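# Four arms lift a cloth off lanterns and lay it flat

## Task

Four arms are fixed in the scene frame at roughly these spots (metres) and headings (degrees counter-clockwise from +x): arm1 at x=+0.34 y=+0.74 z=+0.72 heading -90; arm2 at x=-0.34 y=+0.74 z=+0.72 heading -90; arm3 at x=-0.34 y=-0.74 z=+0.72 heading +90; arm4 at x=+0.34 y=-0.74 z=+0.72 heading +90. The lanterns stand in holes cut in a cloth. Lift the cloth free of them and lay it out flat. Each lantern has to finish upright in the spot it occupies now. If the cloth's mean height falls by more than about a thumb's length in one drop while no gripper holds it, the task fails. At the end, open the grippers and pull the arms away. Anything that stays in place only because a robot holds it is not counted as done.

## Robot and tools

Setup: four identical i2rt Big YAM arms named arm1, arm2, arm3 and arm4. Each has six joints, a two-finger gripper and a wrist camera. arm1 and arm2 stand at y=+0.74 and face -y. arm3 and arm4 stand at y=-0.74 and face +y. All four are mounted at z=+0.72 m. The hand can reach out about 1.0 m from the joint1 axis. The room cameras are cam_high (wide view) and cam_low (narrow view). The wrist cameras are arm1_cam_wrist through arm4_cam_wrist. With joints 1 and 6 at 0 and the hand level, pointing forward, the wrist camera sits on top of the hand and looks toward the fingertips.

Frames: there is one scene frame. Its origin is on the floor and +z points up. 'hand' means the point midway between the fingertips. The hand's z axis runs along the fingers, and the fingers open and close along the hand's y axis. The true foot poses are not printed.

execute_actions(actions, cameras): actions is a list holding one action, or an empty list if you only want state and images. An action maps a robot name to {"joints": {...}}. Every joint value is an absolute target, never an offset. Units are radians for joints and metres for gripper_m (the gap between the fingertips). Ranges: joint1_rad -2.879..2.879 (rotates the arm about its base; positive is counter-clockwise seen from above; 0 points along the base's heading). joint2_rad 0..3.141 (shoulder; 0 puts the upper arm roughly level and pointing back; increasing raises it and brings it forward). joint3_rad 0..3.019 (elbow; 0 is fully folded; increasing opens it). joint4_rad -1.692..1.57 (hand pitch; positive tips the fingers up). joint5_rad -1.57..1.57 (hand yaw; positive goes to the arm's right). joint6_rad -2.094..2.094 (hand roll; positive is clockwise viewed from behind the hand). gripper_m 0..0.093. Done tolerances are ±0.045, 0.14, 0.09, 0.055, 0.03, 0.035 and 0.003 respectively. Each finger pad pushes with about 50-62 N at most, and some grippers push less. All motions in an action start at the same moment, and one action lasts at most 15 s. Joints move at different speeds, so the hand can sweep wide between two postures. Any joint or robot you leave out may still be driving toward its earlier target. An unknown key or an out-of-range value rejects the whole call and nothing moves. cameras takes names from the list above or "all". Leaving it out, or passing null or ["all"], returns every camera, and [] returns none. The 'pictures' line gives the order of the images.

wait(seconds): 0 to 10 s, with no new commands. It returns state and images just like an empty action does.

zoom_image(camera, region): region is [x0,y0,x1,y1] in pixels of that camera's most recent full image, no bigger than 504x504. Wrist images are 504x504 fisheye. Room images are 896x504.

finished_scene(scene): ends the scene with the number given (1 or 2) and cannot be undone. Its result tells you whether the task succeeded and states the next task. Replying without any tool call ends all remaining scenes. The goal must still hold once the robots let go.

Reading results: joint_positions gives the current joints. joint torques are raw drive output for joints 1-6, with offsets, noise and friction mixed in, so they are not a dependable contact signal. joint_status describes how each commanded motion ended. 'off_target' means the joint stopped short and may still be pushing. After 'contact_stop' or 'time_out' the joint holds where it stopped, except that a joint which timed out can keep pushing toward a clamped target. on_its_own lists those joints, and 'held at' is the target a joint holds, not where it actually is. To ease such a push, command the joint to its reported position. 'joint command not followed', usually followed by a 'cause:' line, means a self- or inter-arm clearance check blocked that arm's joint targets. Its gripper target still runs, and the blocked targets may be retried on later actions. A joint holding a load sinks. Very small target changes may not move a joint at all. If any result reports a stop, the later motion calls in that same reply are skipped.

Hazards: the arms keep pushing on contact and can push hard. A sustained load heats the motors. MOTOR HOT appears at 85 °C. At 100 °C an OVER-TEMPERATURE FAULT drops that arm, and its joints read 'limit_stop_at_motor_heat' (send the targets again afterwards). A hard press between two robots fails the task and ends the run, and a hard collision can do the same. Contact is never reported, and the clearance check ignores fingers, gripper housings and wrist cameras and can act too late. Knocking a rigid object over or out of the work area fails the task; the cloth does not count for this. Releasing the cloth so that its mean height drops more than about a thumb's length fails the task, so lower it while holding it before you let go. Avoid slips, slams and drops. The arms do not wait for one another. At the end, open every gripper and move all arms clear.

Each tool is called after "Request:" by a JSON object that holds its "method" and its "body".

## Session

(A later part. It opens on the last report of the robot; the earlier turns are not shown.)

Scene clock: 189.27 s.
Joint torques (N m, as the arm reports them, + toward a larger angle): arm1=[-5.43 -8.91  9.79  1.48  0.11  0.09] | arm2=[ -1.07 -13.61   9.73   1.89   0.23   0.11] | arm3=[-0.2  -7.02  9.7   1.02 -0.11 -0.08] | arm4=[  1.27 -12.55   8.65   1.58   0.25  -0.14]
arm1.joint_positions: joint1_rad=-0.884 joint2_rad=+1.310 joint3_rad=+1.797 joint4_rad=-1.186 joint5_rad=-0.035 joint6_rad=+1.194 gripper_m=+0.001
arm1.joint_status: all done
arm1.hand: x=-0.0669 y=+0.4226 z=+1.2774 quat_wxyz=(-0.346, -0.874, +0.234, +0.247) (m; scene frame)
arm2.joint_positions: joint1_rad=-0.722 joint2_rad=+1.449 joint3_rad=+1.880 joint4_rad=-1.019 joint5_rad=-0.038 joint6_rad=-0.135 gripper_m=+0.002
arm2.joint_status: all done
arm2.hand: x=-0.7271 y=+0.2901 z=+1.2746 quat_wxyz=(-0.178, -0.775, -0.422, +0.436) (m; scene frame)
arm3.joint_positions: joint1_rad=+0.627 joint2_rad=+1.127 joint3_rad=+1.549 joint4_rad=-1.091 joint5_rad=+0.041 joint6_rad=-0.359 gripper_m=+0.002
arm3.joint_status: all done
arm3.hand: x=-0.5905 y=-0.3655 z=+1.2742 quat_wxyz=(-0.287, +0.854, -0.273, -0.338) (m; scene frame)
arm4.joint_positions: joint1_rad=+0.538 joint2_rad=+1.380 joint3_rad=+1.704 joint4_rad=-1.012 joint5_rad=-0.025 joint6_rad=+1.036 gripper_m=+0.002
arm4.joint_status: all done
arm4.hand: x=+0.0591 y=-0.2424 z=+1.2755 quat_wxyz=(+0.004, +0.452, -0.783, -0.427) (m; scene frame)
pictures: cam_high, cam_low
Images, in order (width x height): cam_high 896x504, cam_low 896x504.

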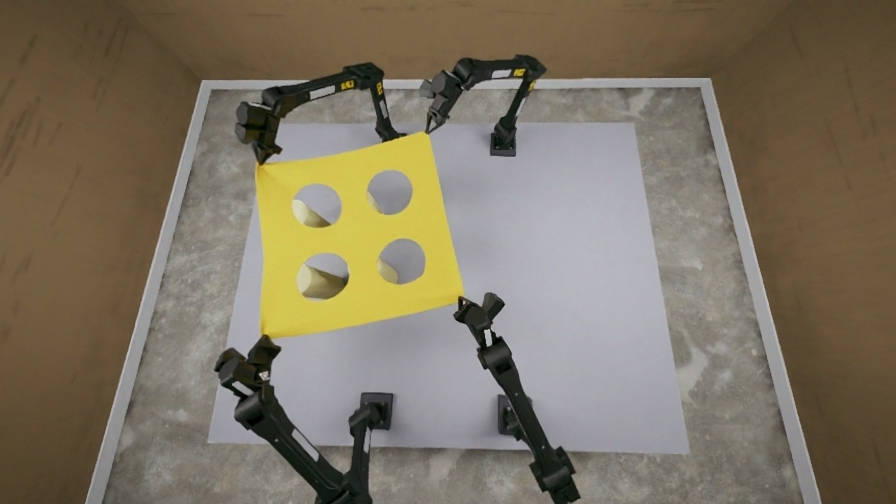

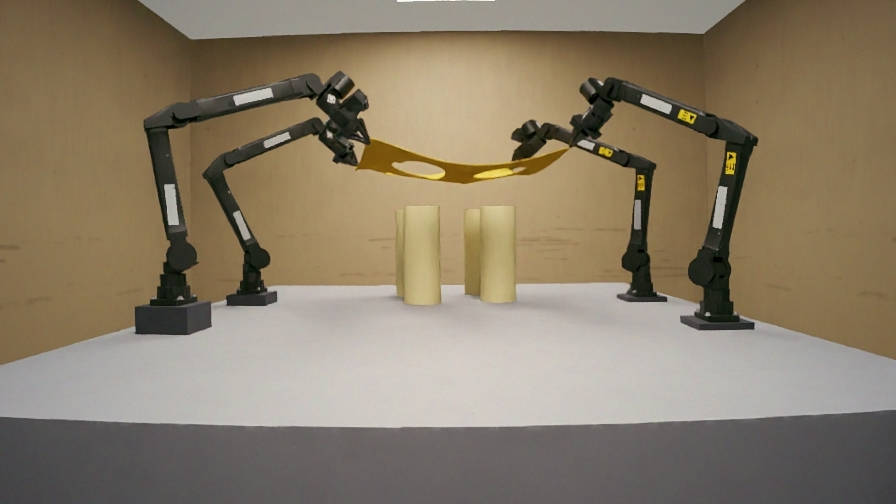

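Request:
{"method": "execute_actions", "body": {"actions": [{"arm1":{"joints":{"joint1_rad":-0.667,"joint2_rad":1.098,"joint3_rad":1.673,"joint4_rad":-1.295,"joint6_rad":1.43}},"arm2":{"joints":{"joint1_rad":-0.531,"joint2_rad":1.28,"joint3_rad":1.79,"joint4_rad":-1.133,"joint6_rad":0.095}},"arm3":{"joints":{"joint1_rad":0.34,"joint2_rad":1.012,"joint3_rad":1.53,"joint4_rad":-1.235,"joint6_rad":-0.67}},"arm4":{"joints":{"joint1_rad":0.29,"joint2_rad":1.252,"joint3_rad":1.636,"joint4_rad":-1.112,"joint6_rad":0.78}}}], "cameras": ["cam_high","cam_low"]}}

Scene clock: 193.30 s.
Joint torques (N m, as the arm reports them, + toward a larger angle): arm1=[-5.46 -5.79  9.97  1.25  0.08  0.07] | arm2=[-1.05 -9.77  9.73  1.55  0.3   0.1 ] | arm3=[-0.81 -5.23  9.24  0.89 -0.19 -0.1 ] | arm4=[  1.07 -10.03   8.89   1.44   0.36  -0.15]
arm1.joint_positions: joint1_rad=-0.662 joint2_rad=+1.102 joint3_rad=+1.651 joint4_rad=-1.288 joint5_rad=-0.034 joint6_rad=+1.415 gripper_m=+0.001
arm1.joint_status: all done
arm1.hand: x=+0.0747 y=+0.4147 z=+1.2744 quat_wxyz=(-0.374, -0.883, +0.236, +0.158) (m; scene frame)
arm2.joint_positions: joint1_rad=-0.512 joint2_rad=+1.278 joint3_rad=+1.769 joint4_rad=-1.130 joint5_rad=-0.040 joint6_rad=+0.080 gripper_m=+0.002
arm2.joint_status: all done
arm2.hand: x=-0.5839 y=+0.2899 z=+1.2827 quat_wxyz=(-0.254, -0.786, -0.426, +0.368) (m; scene frame)
arm3.joint_positions: joint1_rad=+0.336 joint2_rad=+1.012 joint3_rad=+1.515 joint4_rad=-1.220 joint5_rad=+0.043 joint6_rad=-0.659 gripper_m=+0.002
arm3.joint_status: all done
arm3.hand: x=-0.4496 y=-0.3671 z=+1.2782 quat_wxyz=(-0.355, +0.864, -0.273, -0.229) (m; scene frame)
arm4.joint_positions: joint1_rad=+0.288 joint2_rad=+1.262 joint3_rad=+1.633 joint4_rad=-1.100 joint5_rad=-0.028 joint6_rad=+0.790 gripper_m=+0.002
arm4.joint_status: all done
arm4.hand: x=+0.2047 y=-0.2457 z=+1.2813 quat_wxyz=(-0.094, +0.455, -0.792, -0.397) (m; scene frame)
pictures: cam_high, cam_low
Images, in order (width x height): cam_high 896x504, cam_low 896x504.

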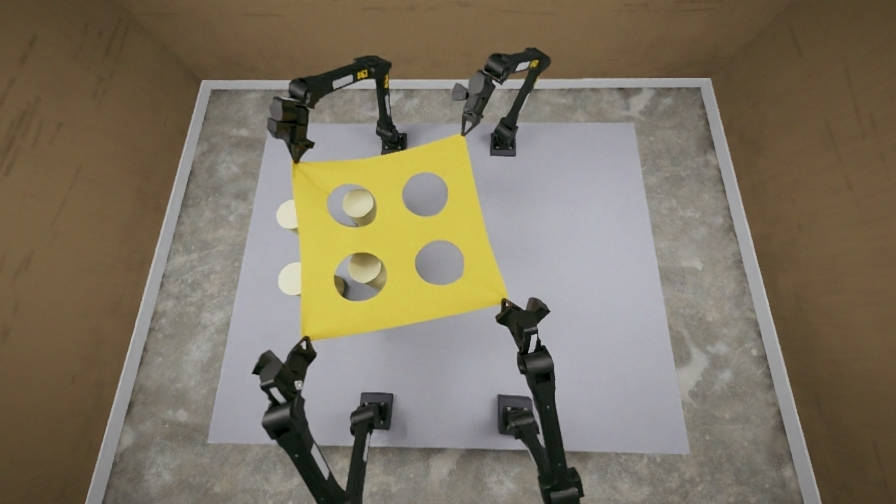

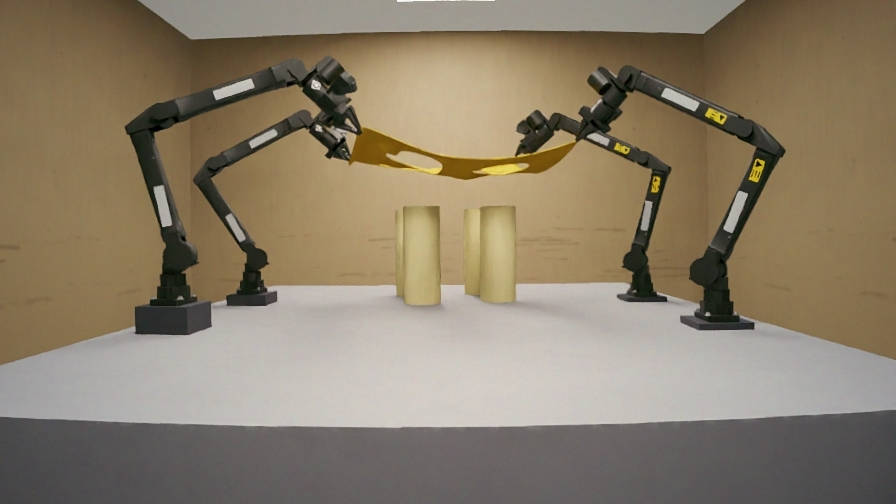

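Request:
{"method": "execute_actions", "body": {"actions": [{"arm1":{"joints":{"joint1_rad":-0.342,"joint2_rad":0.982,"joint3_rad":1.645,"joint4_rad":-1.43,"joint6_rad":1.755}},"arm2":{"joints":{"joint1_rad":-0.26,"joint2_rad":1.205,"joint3_rad":1.758,"joint4_rad":-1.233,"joint6_rad":0.37}},"arm3":{"joints":{"joint1_rad":-0.035,"joint2_rad":0.984,"joint3_rad":1.545,"joint4_rad":-1.3,"joint6_rad":-1.04}},"arm4":{"joints":{"joint1_rad":0.004,"joint2_rad":1.214,"joint3_rad":1.612,"joint4_rad":-1.148,"joint6_rad":0.495}}}], "cameras": ["cam_high","cam_low"]}}

Scene clock: 196.33 s.
Joint torques (N m, as the arm reports them, + toward a larger angle): arm1=[-4.65 -2.77  9.16  1.19  0.06  0.1 ] | arm2=[-0.64 -9.76  9.11  1.42  0.28  0.08] | arm3=[-0.86 -6.45 10.05  0.74 -0.22 -0.1 ] | arm4=[  0.31 -10.69   8.25   1.47   0.4   -0.13]
arm1.joint_positions: joint1_rad=-0.353 joint2_rad=+0.981 joint3_rad=+1.626 joint4_rad=-1.422 joint5_rad=-0.033 joint6_rad=+1.740 gripper_m=+0.001
arm1.joint_status: all done
arm1.hand: x=+0.2130 y=+0.4149 z=+1.2810 quat_wxyz=(-0.386, -0.888, +0.246, +0.032) (m; scene frame)
arm2.joint_positions: joint1_rad=-0.247 joint2_rad=+1.224 joint3_rad=+1.745 joint4_rad=-1.227 joint5_rad=-0.039 joint6_rad=+0.355 gripper_m=+0.002
arm2.joint_status: all done
arm2.hand: x=-0.4489 y=+0.2758 z=+1.2768 quat_wxyz=(-0.321, -0.802, -0.428, +0.266) (m; scene frame)
arm3.joint_positions: joint1_rad=-0.036 joint2_rad=+0.996 joint3_rad=+1.515 joint4_rad=-1.282 joint5_rad=+0.043 joint6_rad=-1.030 gripper_m=+0.002
arm3.joint_status: all done
arm3.hand: x=-0.3042 y=-0.3661 z=+1.2716 quat_wxyz=(-0.391, +0.874, -0.277, -0.081) (m; scene frame)
arm4.joint_positions: joint1_rad=+0.010 joint2_rad=+1.241 joint3_rad=+1.615 joint4_rad=-1.138 joint5_rad=-0.030 joint6_rad=+0.506 gripper_m=+0.002
arm4.joint_status: all done
arm4.hand: x=+0.3446 y=-0.2434 z=+1.2752 quat_wxyz=(-0.192, +0.461, -0.796, -0.342) (m; scene frame)
pictures: cam_high, cam_low
Images, in order (width x height): cam_high 896x504, cam_low 896x504.

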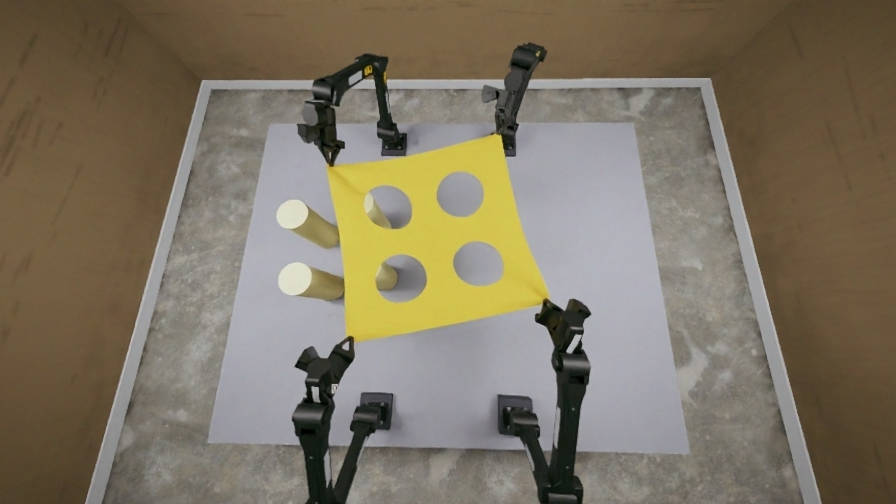

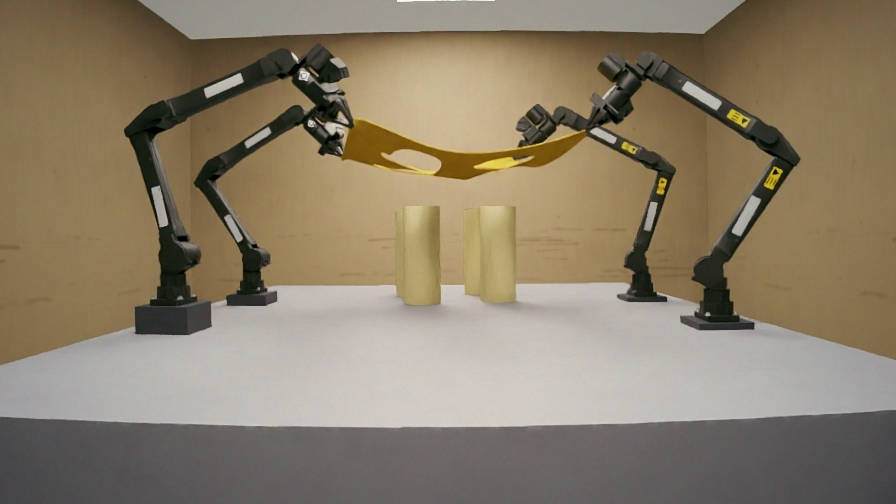

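Request:
{"method": "execute_actions", "body": {"actions": [{"arm1":{"joints":{"joint1_rad":0.087,"joint2_rad":0.945,"joint4_rad":-1.478,"joint6_rad":2.07}},"arm2":{"joints":{"joint1_rad":0.057,"joint2_rad":1.18,"joint3_rad":1.775,"joint4_rad":-1.287,"joint6_rad":0.678}},"arm3":{"joints":{"joint1_rad":-0.399,"joint2_rad":1.058,"joint3_rad":1.61,"joint4_rad":-1.258,"joint6_rad":-1.397}},"arm4":{"joints":{"joint1_rad":-0.287,"joint2_rad":1.268,"joint3_rad":1.685,"joint4_rad":-1.125,"joint6_rad":0.21}}}], "cameras": ["cam_high","cam_low"]}}

Scene clock: 202.20 s.
Joint torques (N m, as the arm reports them, + toward a larger angle): arm1=[-4.48 -3.36  9.06  1.15  0.    0.09] | arm2=[ -0.48 -10.75  10.23   1.27   0.31   0.09] | arm3=[-0.81 -7.22 11.29  2.   -0.14 -0.07] | arm4=[ 0.53 -9.09 13.94  2.21  0.41 -0.06]
arm1.joint_positions: joint1_rad=+0.075 joint2_rad=+0.958 joint3_rad=+1.626 joint4_rad=-1.470 joint5_rad=-0.032 joint6_rad=+2.055 gripper_m=+0.001
arm1.joint_status: all done
arm1.hand: x=+0.3578 y=+0.4091 z=+1.2786 quat_wxyz=(-0.359, -0.906, +0.197, -0.107) (m; scene frame)
arm2.joint_positions: joint1_rad=+0.066 joint2_rad=+1.207 joint3_rad=+1.745 joint4_rad=-1.280 joint5_rad=-0.039 joint6_rad=+0.662 gripper_m=+0.002
arm2.joint_status: all done
arm2.hand: x=-0.3019 y=+0.2788 z=+1.2748 quat_wxyz=(-0.372, -0.807, -0.433, +0.148) (m; scene frame)
arm3.joint_positions: joint1_rad=-0.400 joint2_rad=+1.070 joint3_rad=+1.564 joint4_rad=-1.275 joint5_rad=+0.040 joint6_rad=-1.387 gripper_m=+0.002
arm3.joint_status: all done
arm3.hand: x=-0.1592 y=-0.3749 z=+1.2691 quat_wxyz=(-0.386, +0.877, -0.282, +0.058) (m; scene frame)
arm4.joint_positions: joint1_rad=-0.280 joint2_rad=+1.265 joint3_rad=+1.621 joint4_rad=-1.138 joint5_rad=-0.030 joint6_rad=+0.221 gripper_m=+0.002
arm4.joint_status: all done
arm4.hand: x=+0.4887 y=-0.2585 z=+1.2665 quat_wxyz=(-0.275, +0.460, -0.800, -0.268) (m; scene frame)
pictures: cam_high, cam_low
Images, in order (width x height): cam_high 896x504, cam_low 896x504.

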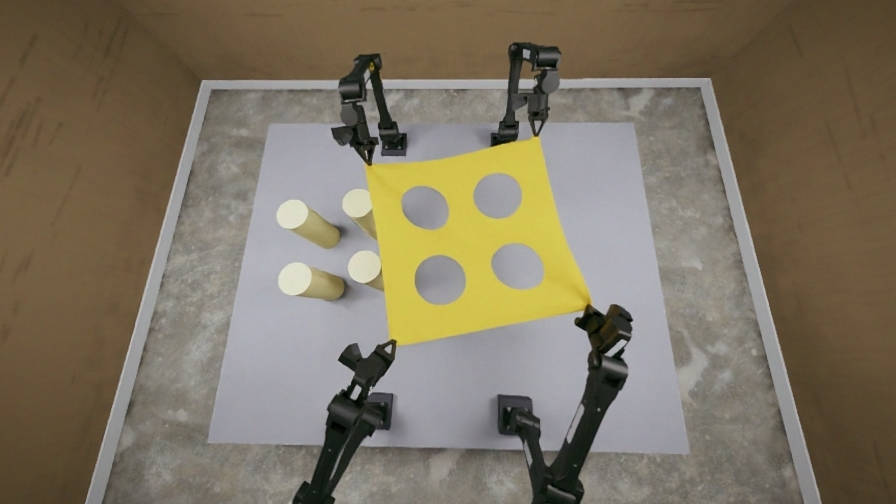

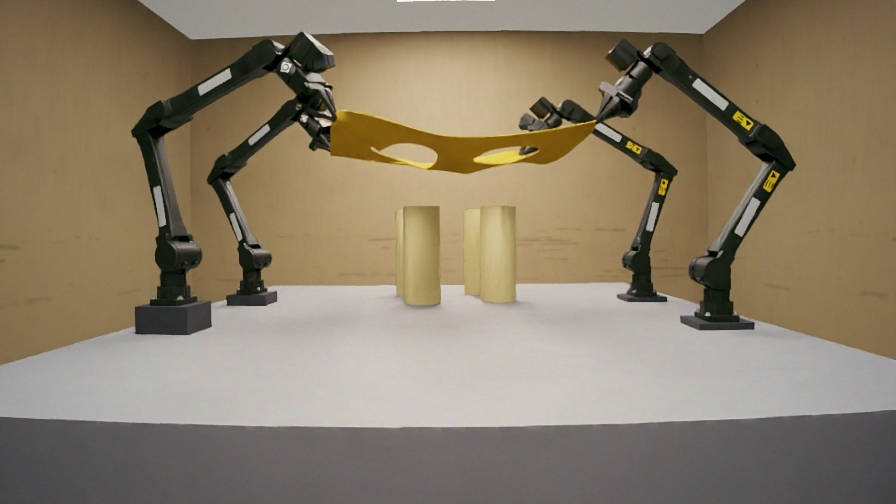

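I'll refresh the current state and images before taking the next step.

Request:
{"method": "execute_actions", "body": {"actions": []}}

Scene clock: 205.03 s.
Joint torques (N m, as the arm reports them, + toward a larger angle): arm1=[-4.41 -3.58  9.05  1.15  0.    0.08] | arm2=[ -0.43 -10.42  10.16   1.27   0.29   0.08] | arm3=[-0.79 -7.25 11.3   2.02 -0.14 -0.09] | arm4=[ 0.76 -8.93 13.9   2.24  0.42 -0.1 ]
arm1.joint_positions: joint1_rad=+0.075 joint2_rad=+0.958 joint3_rad=+1.626 joint4_rad=-1.470 joint5_rad=-0.032 joint6_rad=+2.055 gripper_m=+0.001
arm1.joint_status: all done
arm1.hand: x=+0.3578 y=+0.4091 z=+1.2786 quat_wxyz=(-0.359, -0.906, +0.198, -0.107) (m; scene frame)
arm2.joint_positions: joint1_rad=+0.066 joint2_rad=+1.207 joint3_rad=+1.745 joint4_rad=-1.280 joint5_rad=-0.039 joint6_rad=+0.663 gripper_m=+0.002
arm2.joint_status: all done
arm2.hand: x=-0.3019 y=+0.2788 z=+1.2748 quat_wxyz=(-0.372, -0.807, -0.433, +0.148) (m; scene frame)
arm3.joint_positions: joint1_rad=-0.400 joint2_rad=+1.070 joint3_rad=+1.564 joint4_rad=-1.275 joint5_rad=+0.040 joint6_rad=-1.387 gripper_m=+0.002
arm3.joint_status: all done
arm3.hand: x=-0.1592 y=-0.3749 z=+1.2691 quat_wxyz=(-0.386, +0.877, -0.281, +0.058) (m; scene frame)
arm4.joint_positions: joint1_rad=-0.280 joint2_rad=+1.265 joint3_rad=+1.621 joint4_rad=-1.138 joint5_rad=-0.030 joint6_rad=+0.221 gripper_m=+0.002
arm4.joint_status: all done
arm4.hand: x=+0.4887 y=-0.2585 z=+1.2665 quat_wxyz=(-0.275, +0.461, -0.800, -0.268) (m; scene frame)
pictures: arm1_cam_wrist, arm2_cam_wrist, arm3_cam_wrist, arm4_cam_wrist, cam_high, cam_low
Images, in order (width x height): arm1_cam_wrist 504x504, arm2_cam_wrist 504x504, arm3_cam_wrist 504x504, arm4_cam_wrist 504x504, cam_high 896x504, cam_low 896x504.

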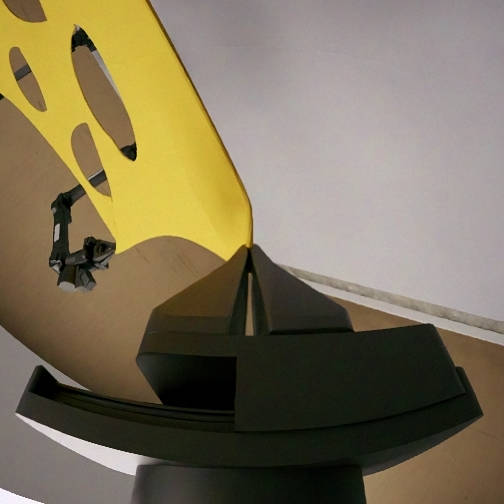

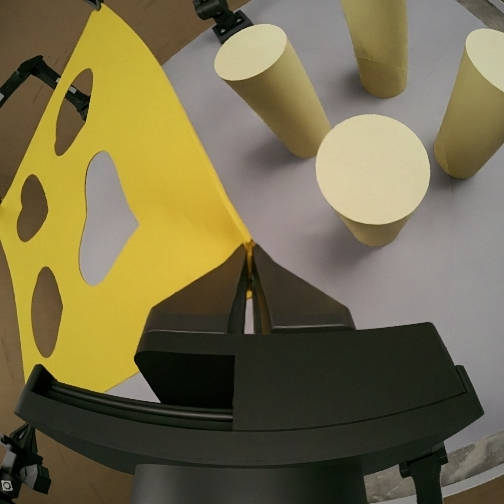

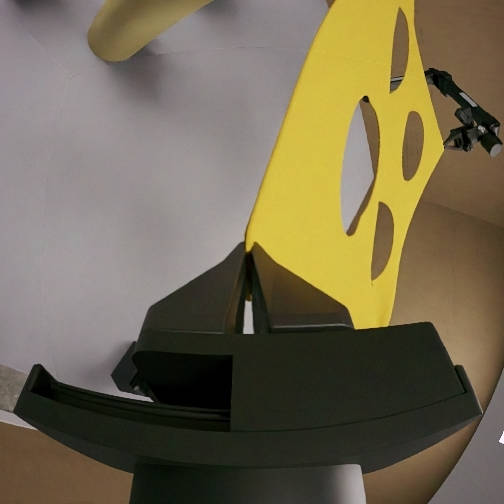

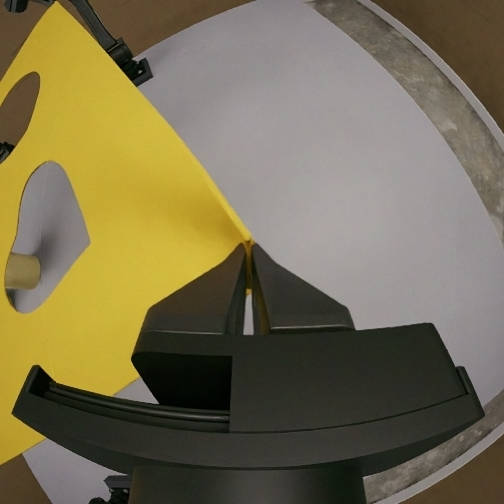

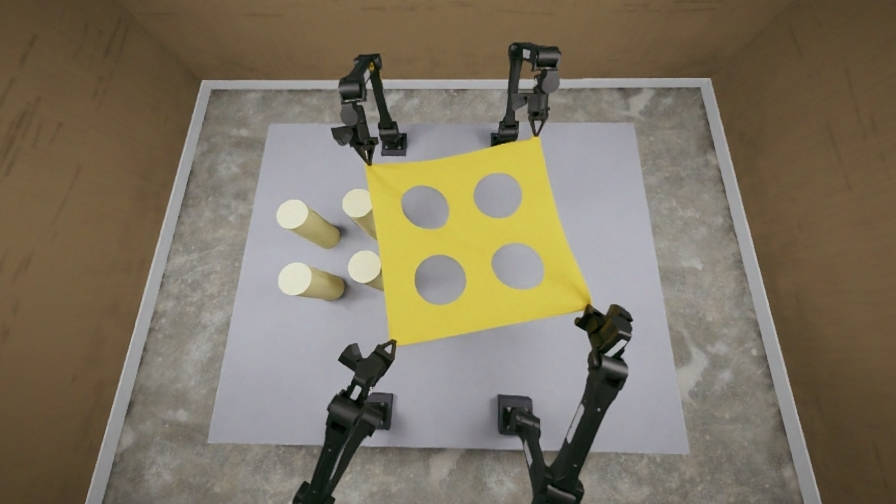

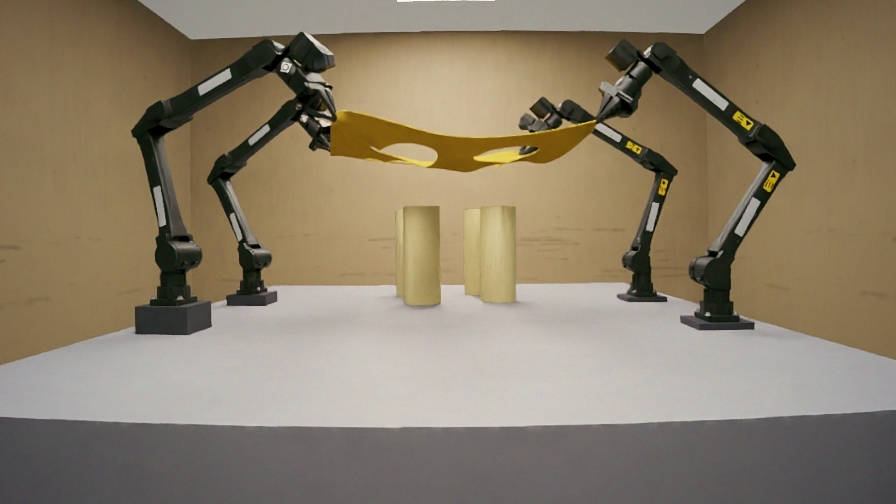

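Request:
{"method": "execute_actions", "body": {"actions": [{"arm1":{"joints":{"joint1_rad":0.486,"joint2_rad":1.040,"joint3_rad":1.609,"joint4_rad":-1.402,"joint6_rad":2.07}},"arm2":{"joints":{"joint1_rad":0.352,"joint2_rad":1.322,"joint3_rad":1.860,"joint4_rad":-1.360,"joint6_rad":0.972}},"arm3":{"joints":{"joint1_rad":-0.675,"joint2_rad":1.262,"joint3_rad":1.720,"joint4_rad":-1.255,"joint6_rad":-1.673}},"arm4":{"joints":{"joint1_rad":-0.532,"joint2_rad":1.445,"joint3_rad":1.830,"joint4_rad":-1.172,"joint6_rad":-0.035}}}], "cameras": ["cam_high","cam_low"]}}

Scene clock: 215.37 s.
Joint torques (N m, as the arm reports them, + toward a larger angle): arm1=[-4.37 -5.94  9.61  1.92 -0.03  0.09] | arm2=[ -0.72 -12.52  11.14   0.86   0.28   0.08] | arm3=[ -0.3  -10.24  10.39   1.68  -0.04  -0.11] | arm4=[  0.73 -13.64  12.96   1.62   0.46  -0.13]
arm1.joint_positions: joint1_rad=+0.476 joint2_rad=+1.055 joint3_rad=+1.589 joint4_rad=-1.416 joint5_rad=-0.031 joint6_rad=+2.056 gripper_m=+0.001
arm1.joint_status: all done
arm1.hand: x=+0.5056 y=+0.3983 z=+1.2360 quat_wxyz=(-0.295, -0.942, +0.015, -0.159) (m; scene frame)
arm2.joint_positions: joint1_rad=+0.366 joint2_rad=+1.341 joint3_rad=+1.817 joint4_rad=-1.348 joint5_rad=-0.038 joint6_rad=+0.957 gripper_m=+0.002
arm2.joint_status: all done
arm2.hand: x=-0.1545 y=+0.2723 z=+1.2383 quat_wxyz=(-0.340, -0.828, -0.445, +0.024) (m; scene frame)
arm3.joint_positions: joint1_rad=-0.680 joint2_rad=+1.272 joint3_rad=+1.690 joint4_rad=-1.266 joint5_rad=+0.037 joint6_rad=-1.664 gripper_m=+0.002
arm3.joint_status: all done
arm3.hand: x=-0.0143 y=-0.3777 z=+1.2476 quat_wxyz=(-0.325, +0.889, -0.286, +0.147) (m; scene frame)
arm4.joint_positions: joint1_rad=-0.528 joint2_rad=+1.460 joint3_rad=+1.777 joint4_rad=-1.168 joint5_rad=-0.031 joint6_rad=-0.023 gripper_m=+0.002
arm4.joint_status: all done
arm4.hand: x=+0.6380 y=-0.2537 z=+1.2433 quat_wxyz=(-0.303, +0.465, -0.812, -0.179) (m; scene frame)
pictures: cam_high, cam_low
Images, in order (width x height): cam_high 896x504, cam_low 896x504.

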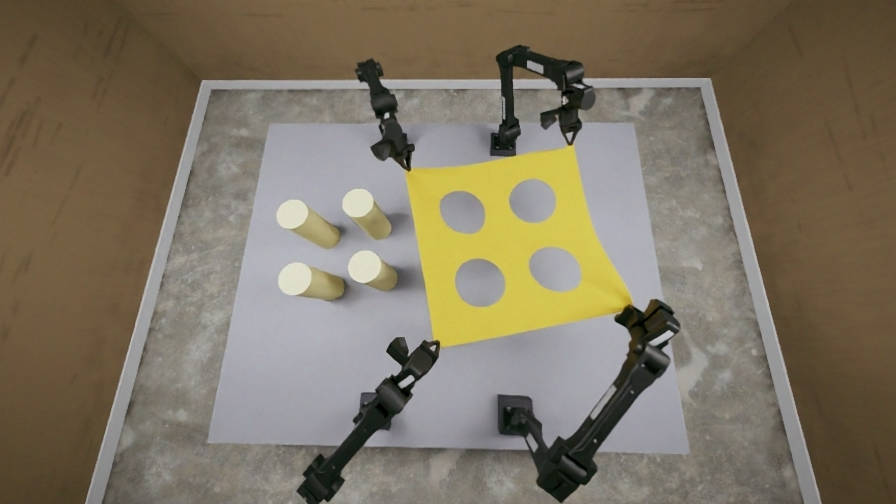

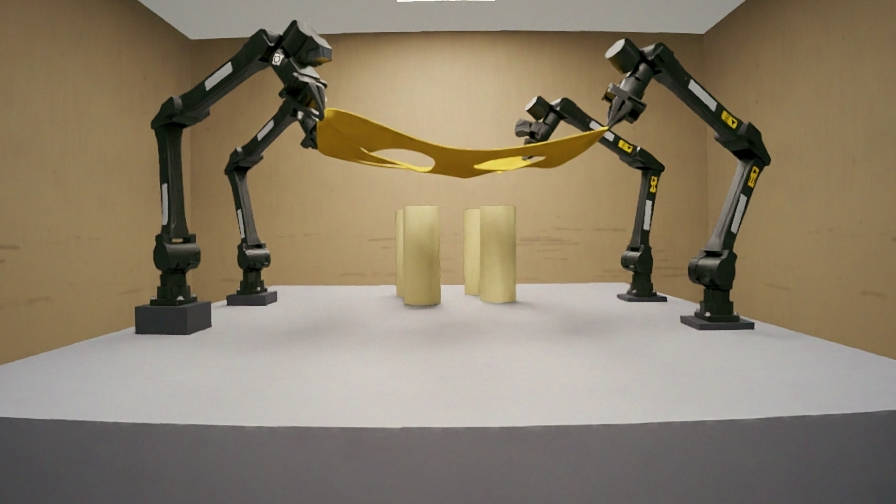

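Request:
{"method": "execute_actions", "body": {"actions": [{"arm1":{"joints":{"joint2_rad":0.996,"joint3_rad":1.252,"joint4_rad":-1.263}},"arm2":{"joints":{"joint2_rad":1.302,"joint3_rad":1.496,"joint4_rad":-1.202}},"arm3":{"joints":{"joint2_rad":1.270,"joint3_rad":1.383,"joint4_rad":-1.124}},"arm4":{"joints":{"joint2_rad":1.478,"joint3_rad":1.512,"joint4_rad":-1.052}}}], "cameras": ["cam_high","cam_low"]}}

Scene clock: 221.50 s.
Joint torques (N m, as the arm reports them, + toward a larger angle): arm1=[-4.59 -6.21 10.53  1.65 -0.08  0.08] | arm2=[ -0.64 -11.88  10.01   1.1    0.27   0.07] | arm3=[ -0.37 -10.82   9.88   1.31  -0.01  -0.09] | arm4=[  0.76 -13.15   9.27   2.16   0.51  -0.09]
arm1.joint_positions: joint1_rad=+0.476 joint2_rad=+1.011 joint3_rad=+1.230 joint4_rad=-1.275 joint5_rad=-0.030 joint6_rad=+2.057 gripper_m=+0.001
arm1.joint_status: all done
arm1.hand: x=+0.5012 y=+0.4046 z=+1.0944 quat_wxyz=(-0.221, -0.967, +0.017, -0.122) (m; scene frame)
arm2.joint_positions: joint1_rad=+0.366 joint2_rad=+1.313 joint3_rad=+1.480 joint4_rad=-1.201 joint5_rad=-0.038 joint6_rad=+0.959 gripper_m=+0.002
arm2.joint_status: all done
arm2.hand: x=-0.1565 y=+0.2786 z=+1.1032 quat_wxyz=(-0.264, -0.851, -0.454, +0.014) (m; scene frame)
arm3.joint_positions: joint1_rad=-0.680 joint2_rad=+1.284 joint3_rad=+1.370 joint4_rad=-1.133 joint5_rad=+0.036 joint6_rad=-1.664 gripper_m=+0.002
arm3.joint_status: all done
arm3.hand: x=-0.0178 y=-0.3781 z=+1.0971 quat_wxyz=(-0.238, +0.920, -0.292, +0.110) (m; scene frame)
arm4.joint_positions: joint1_rad=-0.526 joint2_rad=+1.489 joint3_rad=+1.506 joint4_rad=-1.073 joint5_rad=-0.033 joint6_rad=-0.024 gripper_m=+0.002
arm4.joint_status: all done
arm4.hand: x=+0.6307 y=-0.2622 z=+1.1006 quat_wxyz=(-0.216, +0.480, -0.839, -0.134) (m; scene frame)
pictures: cam_high, cam_low
Images, in order (width x height): cam_high 896x504, cam_low 896x504.

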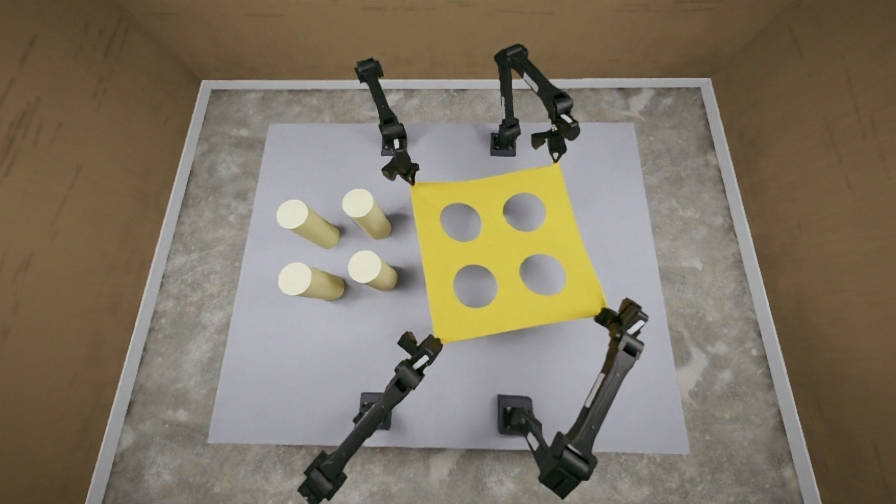

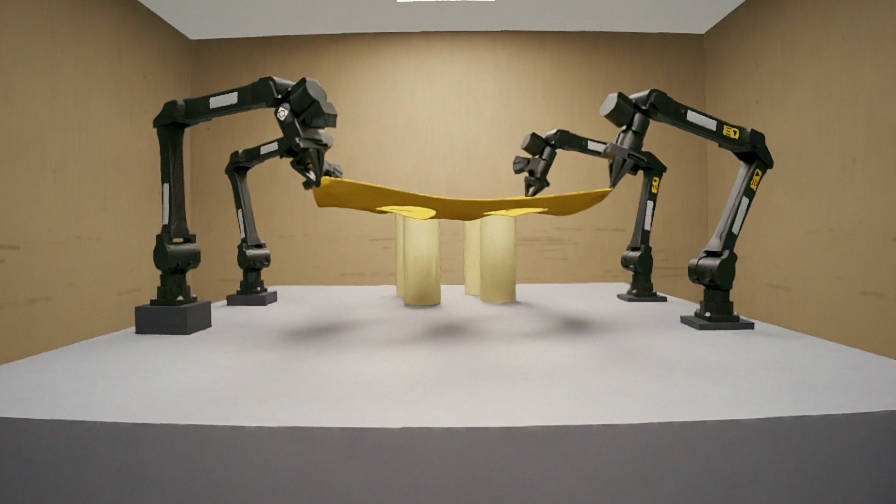

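Request:
{"method": "execute_actions", "body": {"actions": [{"arm1":{"joints":{"joint1_rad":0.502,"joint2_rad":1.122,"joint3_rad":0.960,"joint4_rad":-1.050}},"arm2":{"joints":{"joint2_rad":1.443,"joint3_rad":1.255,"joint4_rad":-1.036}},"arm3":{"joints":{"joint2_rad":1.428,"joint3_rad":1.152,"joint4_rad":-0.944}},"arm4":{"joints":{"joint2_rad":1.661,"joint3_rad":1.346,"joint4_rad":-0.902}}}], "cameras": ["cam_high","cam_low"]}}

Scene clock: 226.70 s.
Joint torques (N m, as the arm reports them, + toward a larger angle): arm1=[-3.81 -7.69 10.35  1.06 -0.11  0.1 ] | arm2=[ -0.72 -15.38   9.97   0.41   0.25   0.07] | arm3=[ -0.36 -11.66   9.41   0.72   0.02  -0.12] | arm4=[  0.63 -16.37   9.19   1.68   0.58  -0.11]
arm1.joint_positions: joint1_rad=+0.484 joint2_rad=+1.139 joint3_rad=+0.935 joint4_rad=-1.055 joint5_rad=-0.029 joint6_rad=+2.058 gripper_m=+0.001
arm1.joint_status: all done
arm1.hand: x=+0.5030 y=+0.4042 z=+0.9293 quat_wxyz=(-0.131, -0.988, +0.016, -0.078) (m; scene frame)
arm2.joint_positions: joint1_rad=+0.366 joint2_rad=+1.470 joint3_rad=+1.231 joint4_rad=-1.028 joint5_rad=-0.038 joint6_rad=+0.960 gripper_m=+0.002
arm2.joint_status: all done
arm2.hand: x=-0.1555 y=+0.2770 z=+0.9260 quat_wxyz=(-0.150, -0.873, -0.463, -0.001) (m; scene frame)
arm3.joint_positions: joint1_rad=-0.680 joint2_rad=+1.431 joint3_rad=+1.131 joint4_rad=-0.944 joint5_rad=+0.035 joint6_rad=-1.664 gripper_m=+0.002
arm3.joint_status: all done
arm3.hand: x=-0.0212 y=-0.3782 z=+0.9340 quat_wxyz=(-0.150, +0.940, -0.296, +0.073) (m; scene frame)
arm4.joint_positions: joint1_rad=-0.524 joint2_rad=+1.686 joint3_rad=+1.331 joint4_rad=-0.918 joint5_rad=-0.034 joint6_rad=-0.024 gripper_m=+0.002
arm4.joint_status: all done
arm4.hand: x=+0.6303 y=-0.2605 z=+0.9257 quat_wxyz=(-0.122, +0.490, -0.859, -0.085) (m; scene frame)
pictures: cam_high, cam_low
Images, in order (width x height): cam_high 896x504, cam_low 896x504.

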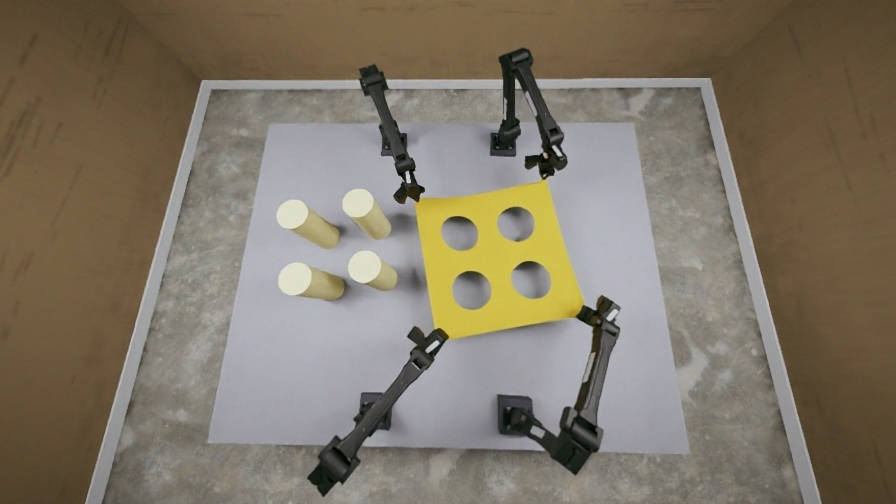

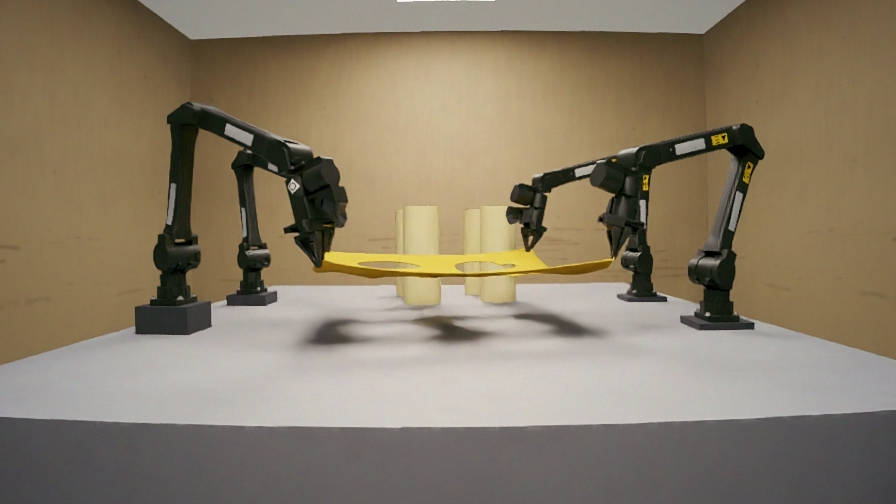

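Request:
{"method": "execute_actions", "body": {"actions": [{"arm1":{"joints":{"joint1_rad":0.508,"joint2_rad":1.364,"joint3_rad":0.860,"joint4_rad":-0.900}},"arm2":{"joints":{"joint2_rad":1.655,"joint3_rad":1.221,"joint4_rad":-0.976}},"arm3":{"joints":{"joint2_rad":1.666,"joint3_rad":1.123,"joint4_rad":-0.875}},"arm4":{"joints":{"joint2_rad":1.885,"joint3_rad":1.405,"joint4_rad":-0.892}}}], "cameras": ["cam_high","cam_low"]}}

Scene clock: 230.57 s.
Joint torques (N m, as the arm reports them, + toward a larger angle): arm1=[-3.85 -9.85  8.08  0.66 -0.1   0.12] | arm2=[ -0.69 -16.54   8.1    0.18   0.25   0.08] | arm3=[ -0.37 -13.99   7.54   0.43   0.03  -0.13] | arm4=[  0.61 -18.6    9.87   1.36   0.57  -0.1 ]
arm1.joint_positions: joint1_rad=+0.489 joint2_rad=+1.383 joint3_rad=+0.847 joint4_rad=-0.904 joint5_rad=-0.029 joint6_rad=+2.058 gripper_m=+0.001
arm1.joint_status: all done
arm1.hand: x=+0.5055 y=+0.4016 z=+0.8144 quat_wxyz=(-0.051, -0.998, +0.016, -0.038) (m; scene frame)
arm2.joint_positions: joint1_rad=+0.366 joint2_rad=+1.671 joint3_rad=+1.210 joint4_rad=-0.970 joint5_rad=-0.038 joint6_rad=+0.960 gripper_m=+0.002
arm2.joint_status: all done
arm2.hand: x=-0.1526 y=+0.2702 z=+0.8240 quat_wxyz=(-0.070, -0.882, -0.466, -0.011) (m; scene frame)
arm3.joint_positions: joint1_rad=-0.680 joint2_rad=+1.671 joint3_rad=+1.117 joint4_rad=-0.877 joint5_rad=+0.035 joint6_rad=-1.664 gripper_m=+0.002
arm3.joint_status: all done
arm3.hand: x=-0.0180 y=-0.3717 z=+0.8206 quat_wxyz=(-0.064, +0.952, -0.297, +0.038) (m; scene frame)
arm4.joint_positions: joint1_rad=-0.524 joint2_rad=+1.911 joint3_rad=+1.369 joint4_rad=-0.902 joint5_rad=-0.034 joint6_rad=-0.024 gripper_m=+0.002
arm4.joint_status: all done
arm4.hand: x=+0.6343 y=-0.2542 z=+0.8191 quat_wxyz=(-0.048, +0.494, -0.867, -0.045) (m; scene frame)
pictures: cam_high, cam_low
Images, in order (width x height): cam_high 896x504, cam_low 896x504.

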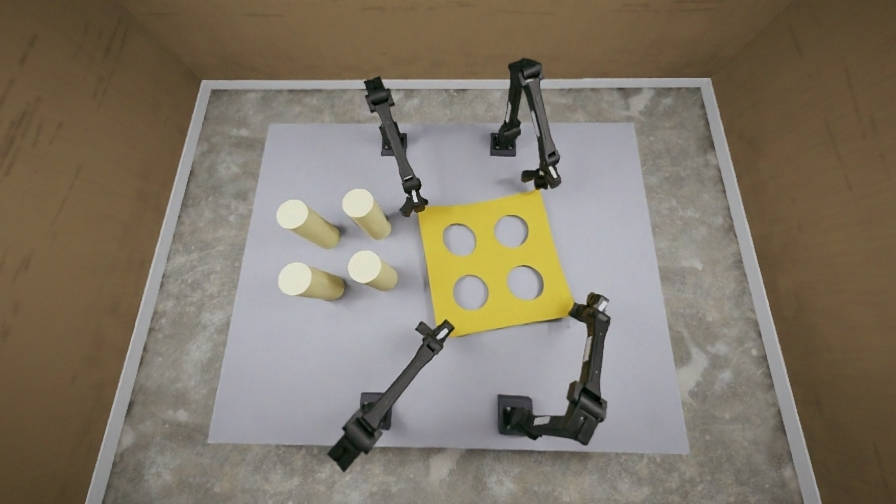

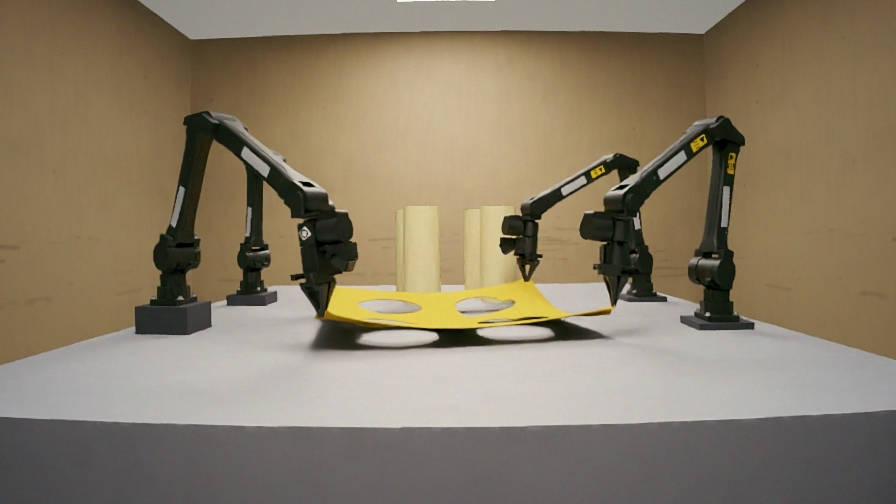

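Request:
{"method": "execute_actions", "body": {"actions": [{"arm1":{"joints":{"joint1_rad":0.523,"joint2_rad":1.487,"joint4_rad":-0.882}},"arm2":{"joints":{"joint2_rad":1.754,"joint3_rad":1.206}},"arm3":{"joints":{"joint1_rad":-0.690,"joint2_rad":1.776}},"arm4":{"joints":{"joint1_rad":-0.543,"joint2_rad":1.970,"joint4_rad":-0.870}}}]}}

Scene clock: 237.37 s.
Joint torques (N m, as the arm reports them, + toward a larger angle): arm1=[ -3.94 -10.18   7.32   0.41  -0.16   0.13] | arm2=[ -0.62 -15.37   6.56  -0.15   0.26   0.08] | arm3=[ -1.48 -15.38   6.92  -0.05   0.02  -0.14] | arm4=[ -0.1  -16.45   9.45   1.29   0.63  -0.09]
arm1.joint_positions: joint1_rad=+0.503 joint2_rad=+1.498 joint3_rad=+0.847 joint4_rad=-0.881 joint5_rad=-0.027 joint6_rad=+2.058 gripper_m=+0.001
arm1.joint_status: all done
arm1.hand: x=+0.5083 y=+0.4066 z=+0.7739 quat_wxyz=(-0.010, -1.000, +0.009, -0.016) (m; scene frame)
arm2.joint_positions: joint1_rad=+0.366 joint2_rad=+1.746 joint3_rad=+1.210 joint4_rad=-0.966 joint5_rad=-0.038 joint6_rad=+0.960 gripper_m=+0.002
arm2.joint_status: all done
arm2.hand: x=-0.1539 y=+0.2737 z=+0.7880 quat_wxyz=(-0.034, -0.884, -0.466, -0.016) (m; scene frame)
arm3.joint_positions: joint1_rad=-0.680 joint2_rad=+1.781 joint3_rad=+1.117 joint4_rad=-0.870 joint5_rad=+0.035 joint6_rad=-1.664 gripper_m=+0.002
arm3.joint_status: all done
arm3.hand: x=-0.0242 y=-0.3780 z=+0.7703 quat_wxyz=(-0.016, +0.955, -0.297, +0.018) (m; scene frame)
arm4.joint_positions: joint1_rad=-0.524 joint2_rad=+1.965 joint3_rad=+1.369 joint4_rad=-0.883 joint5_rad=-0.036 joint6_rad=-0.024 gripper_m=+0.002
arm4.joint_status: all done
arm4.hand: x=+0.6330 y=-0.2556 z=+0.7900 quat_wxyz=(-0.032, +0.494, -0.868, -0.037) (m; scene frame)
pictures: arm1_cam_wrist, arm2_cam_wrist, arm3_cam_wrist, arm4_cam_wrist, cam_high, cam_low
Images, in order (width x height): arm1_cam_wrist 504x504, arm2_cam_wrist 504x504, arm3_cam_wrist 504x504, arm4_cam_wrist 504x504, cam_high 896x504, cam_low 896x504.

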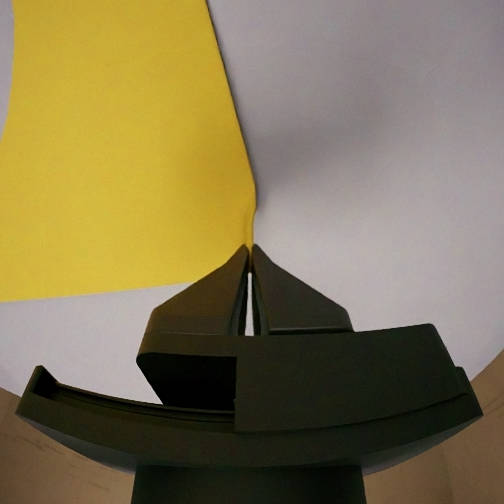

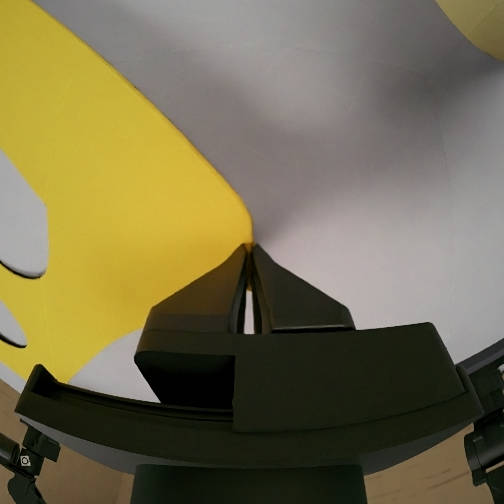

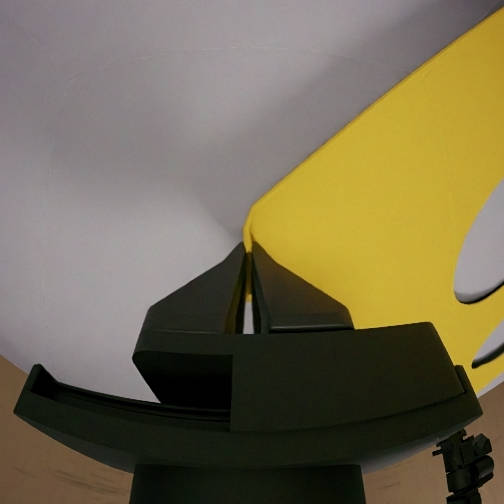

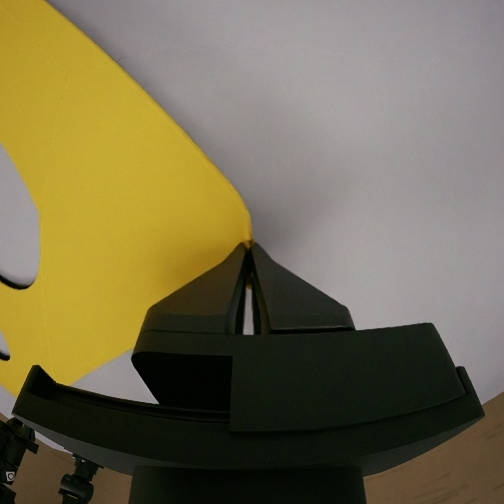

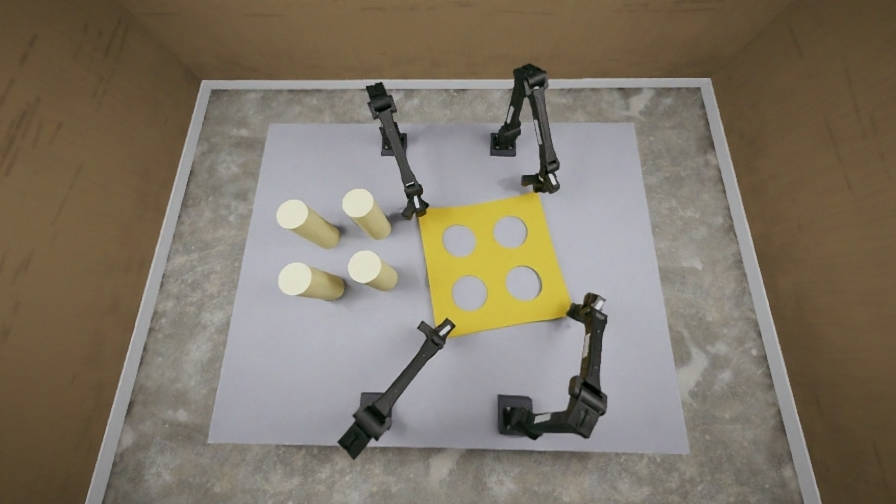

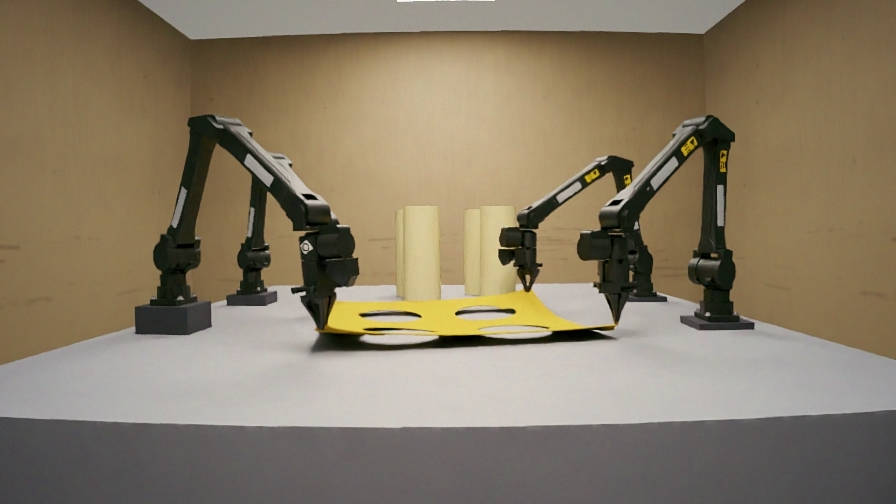

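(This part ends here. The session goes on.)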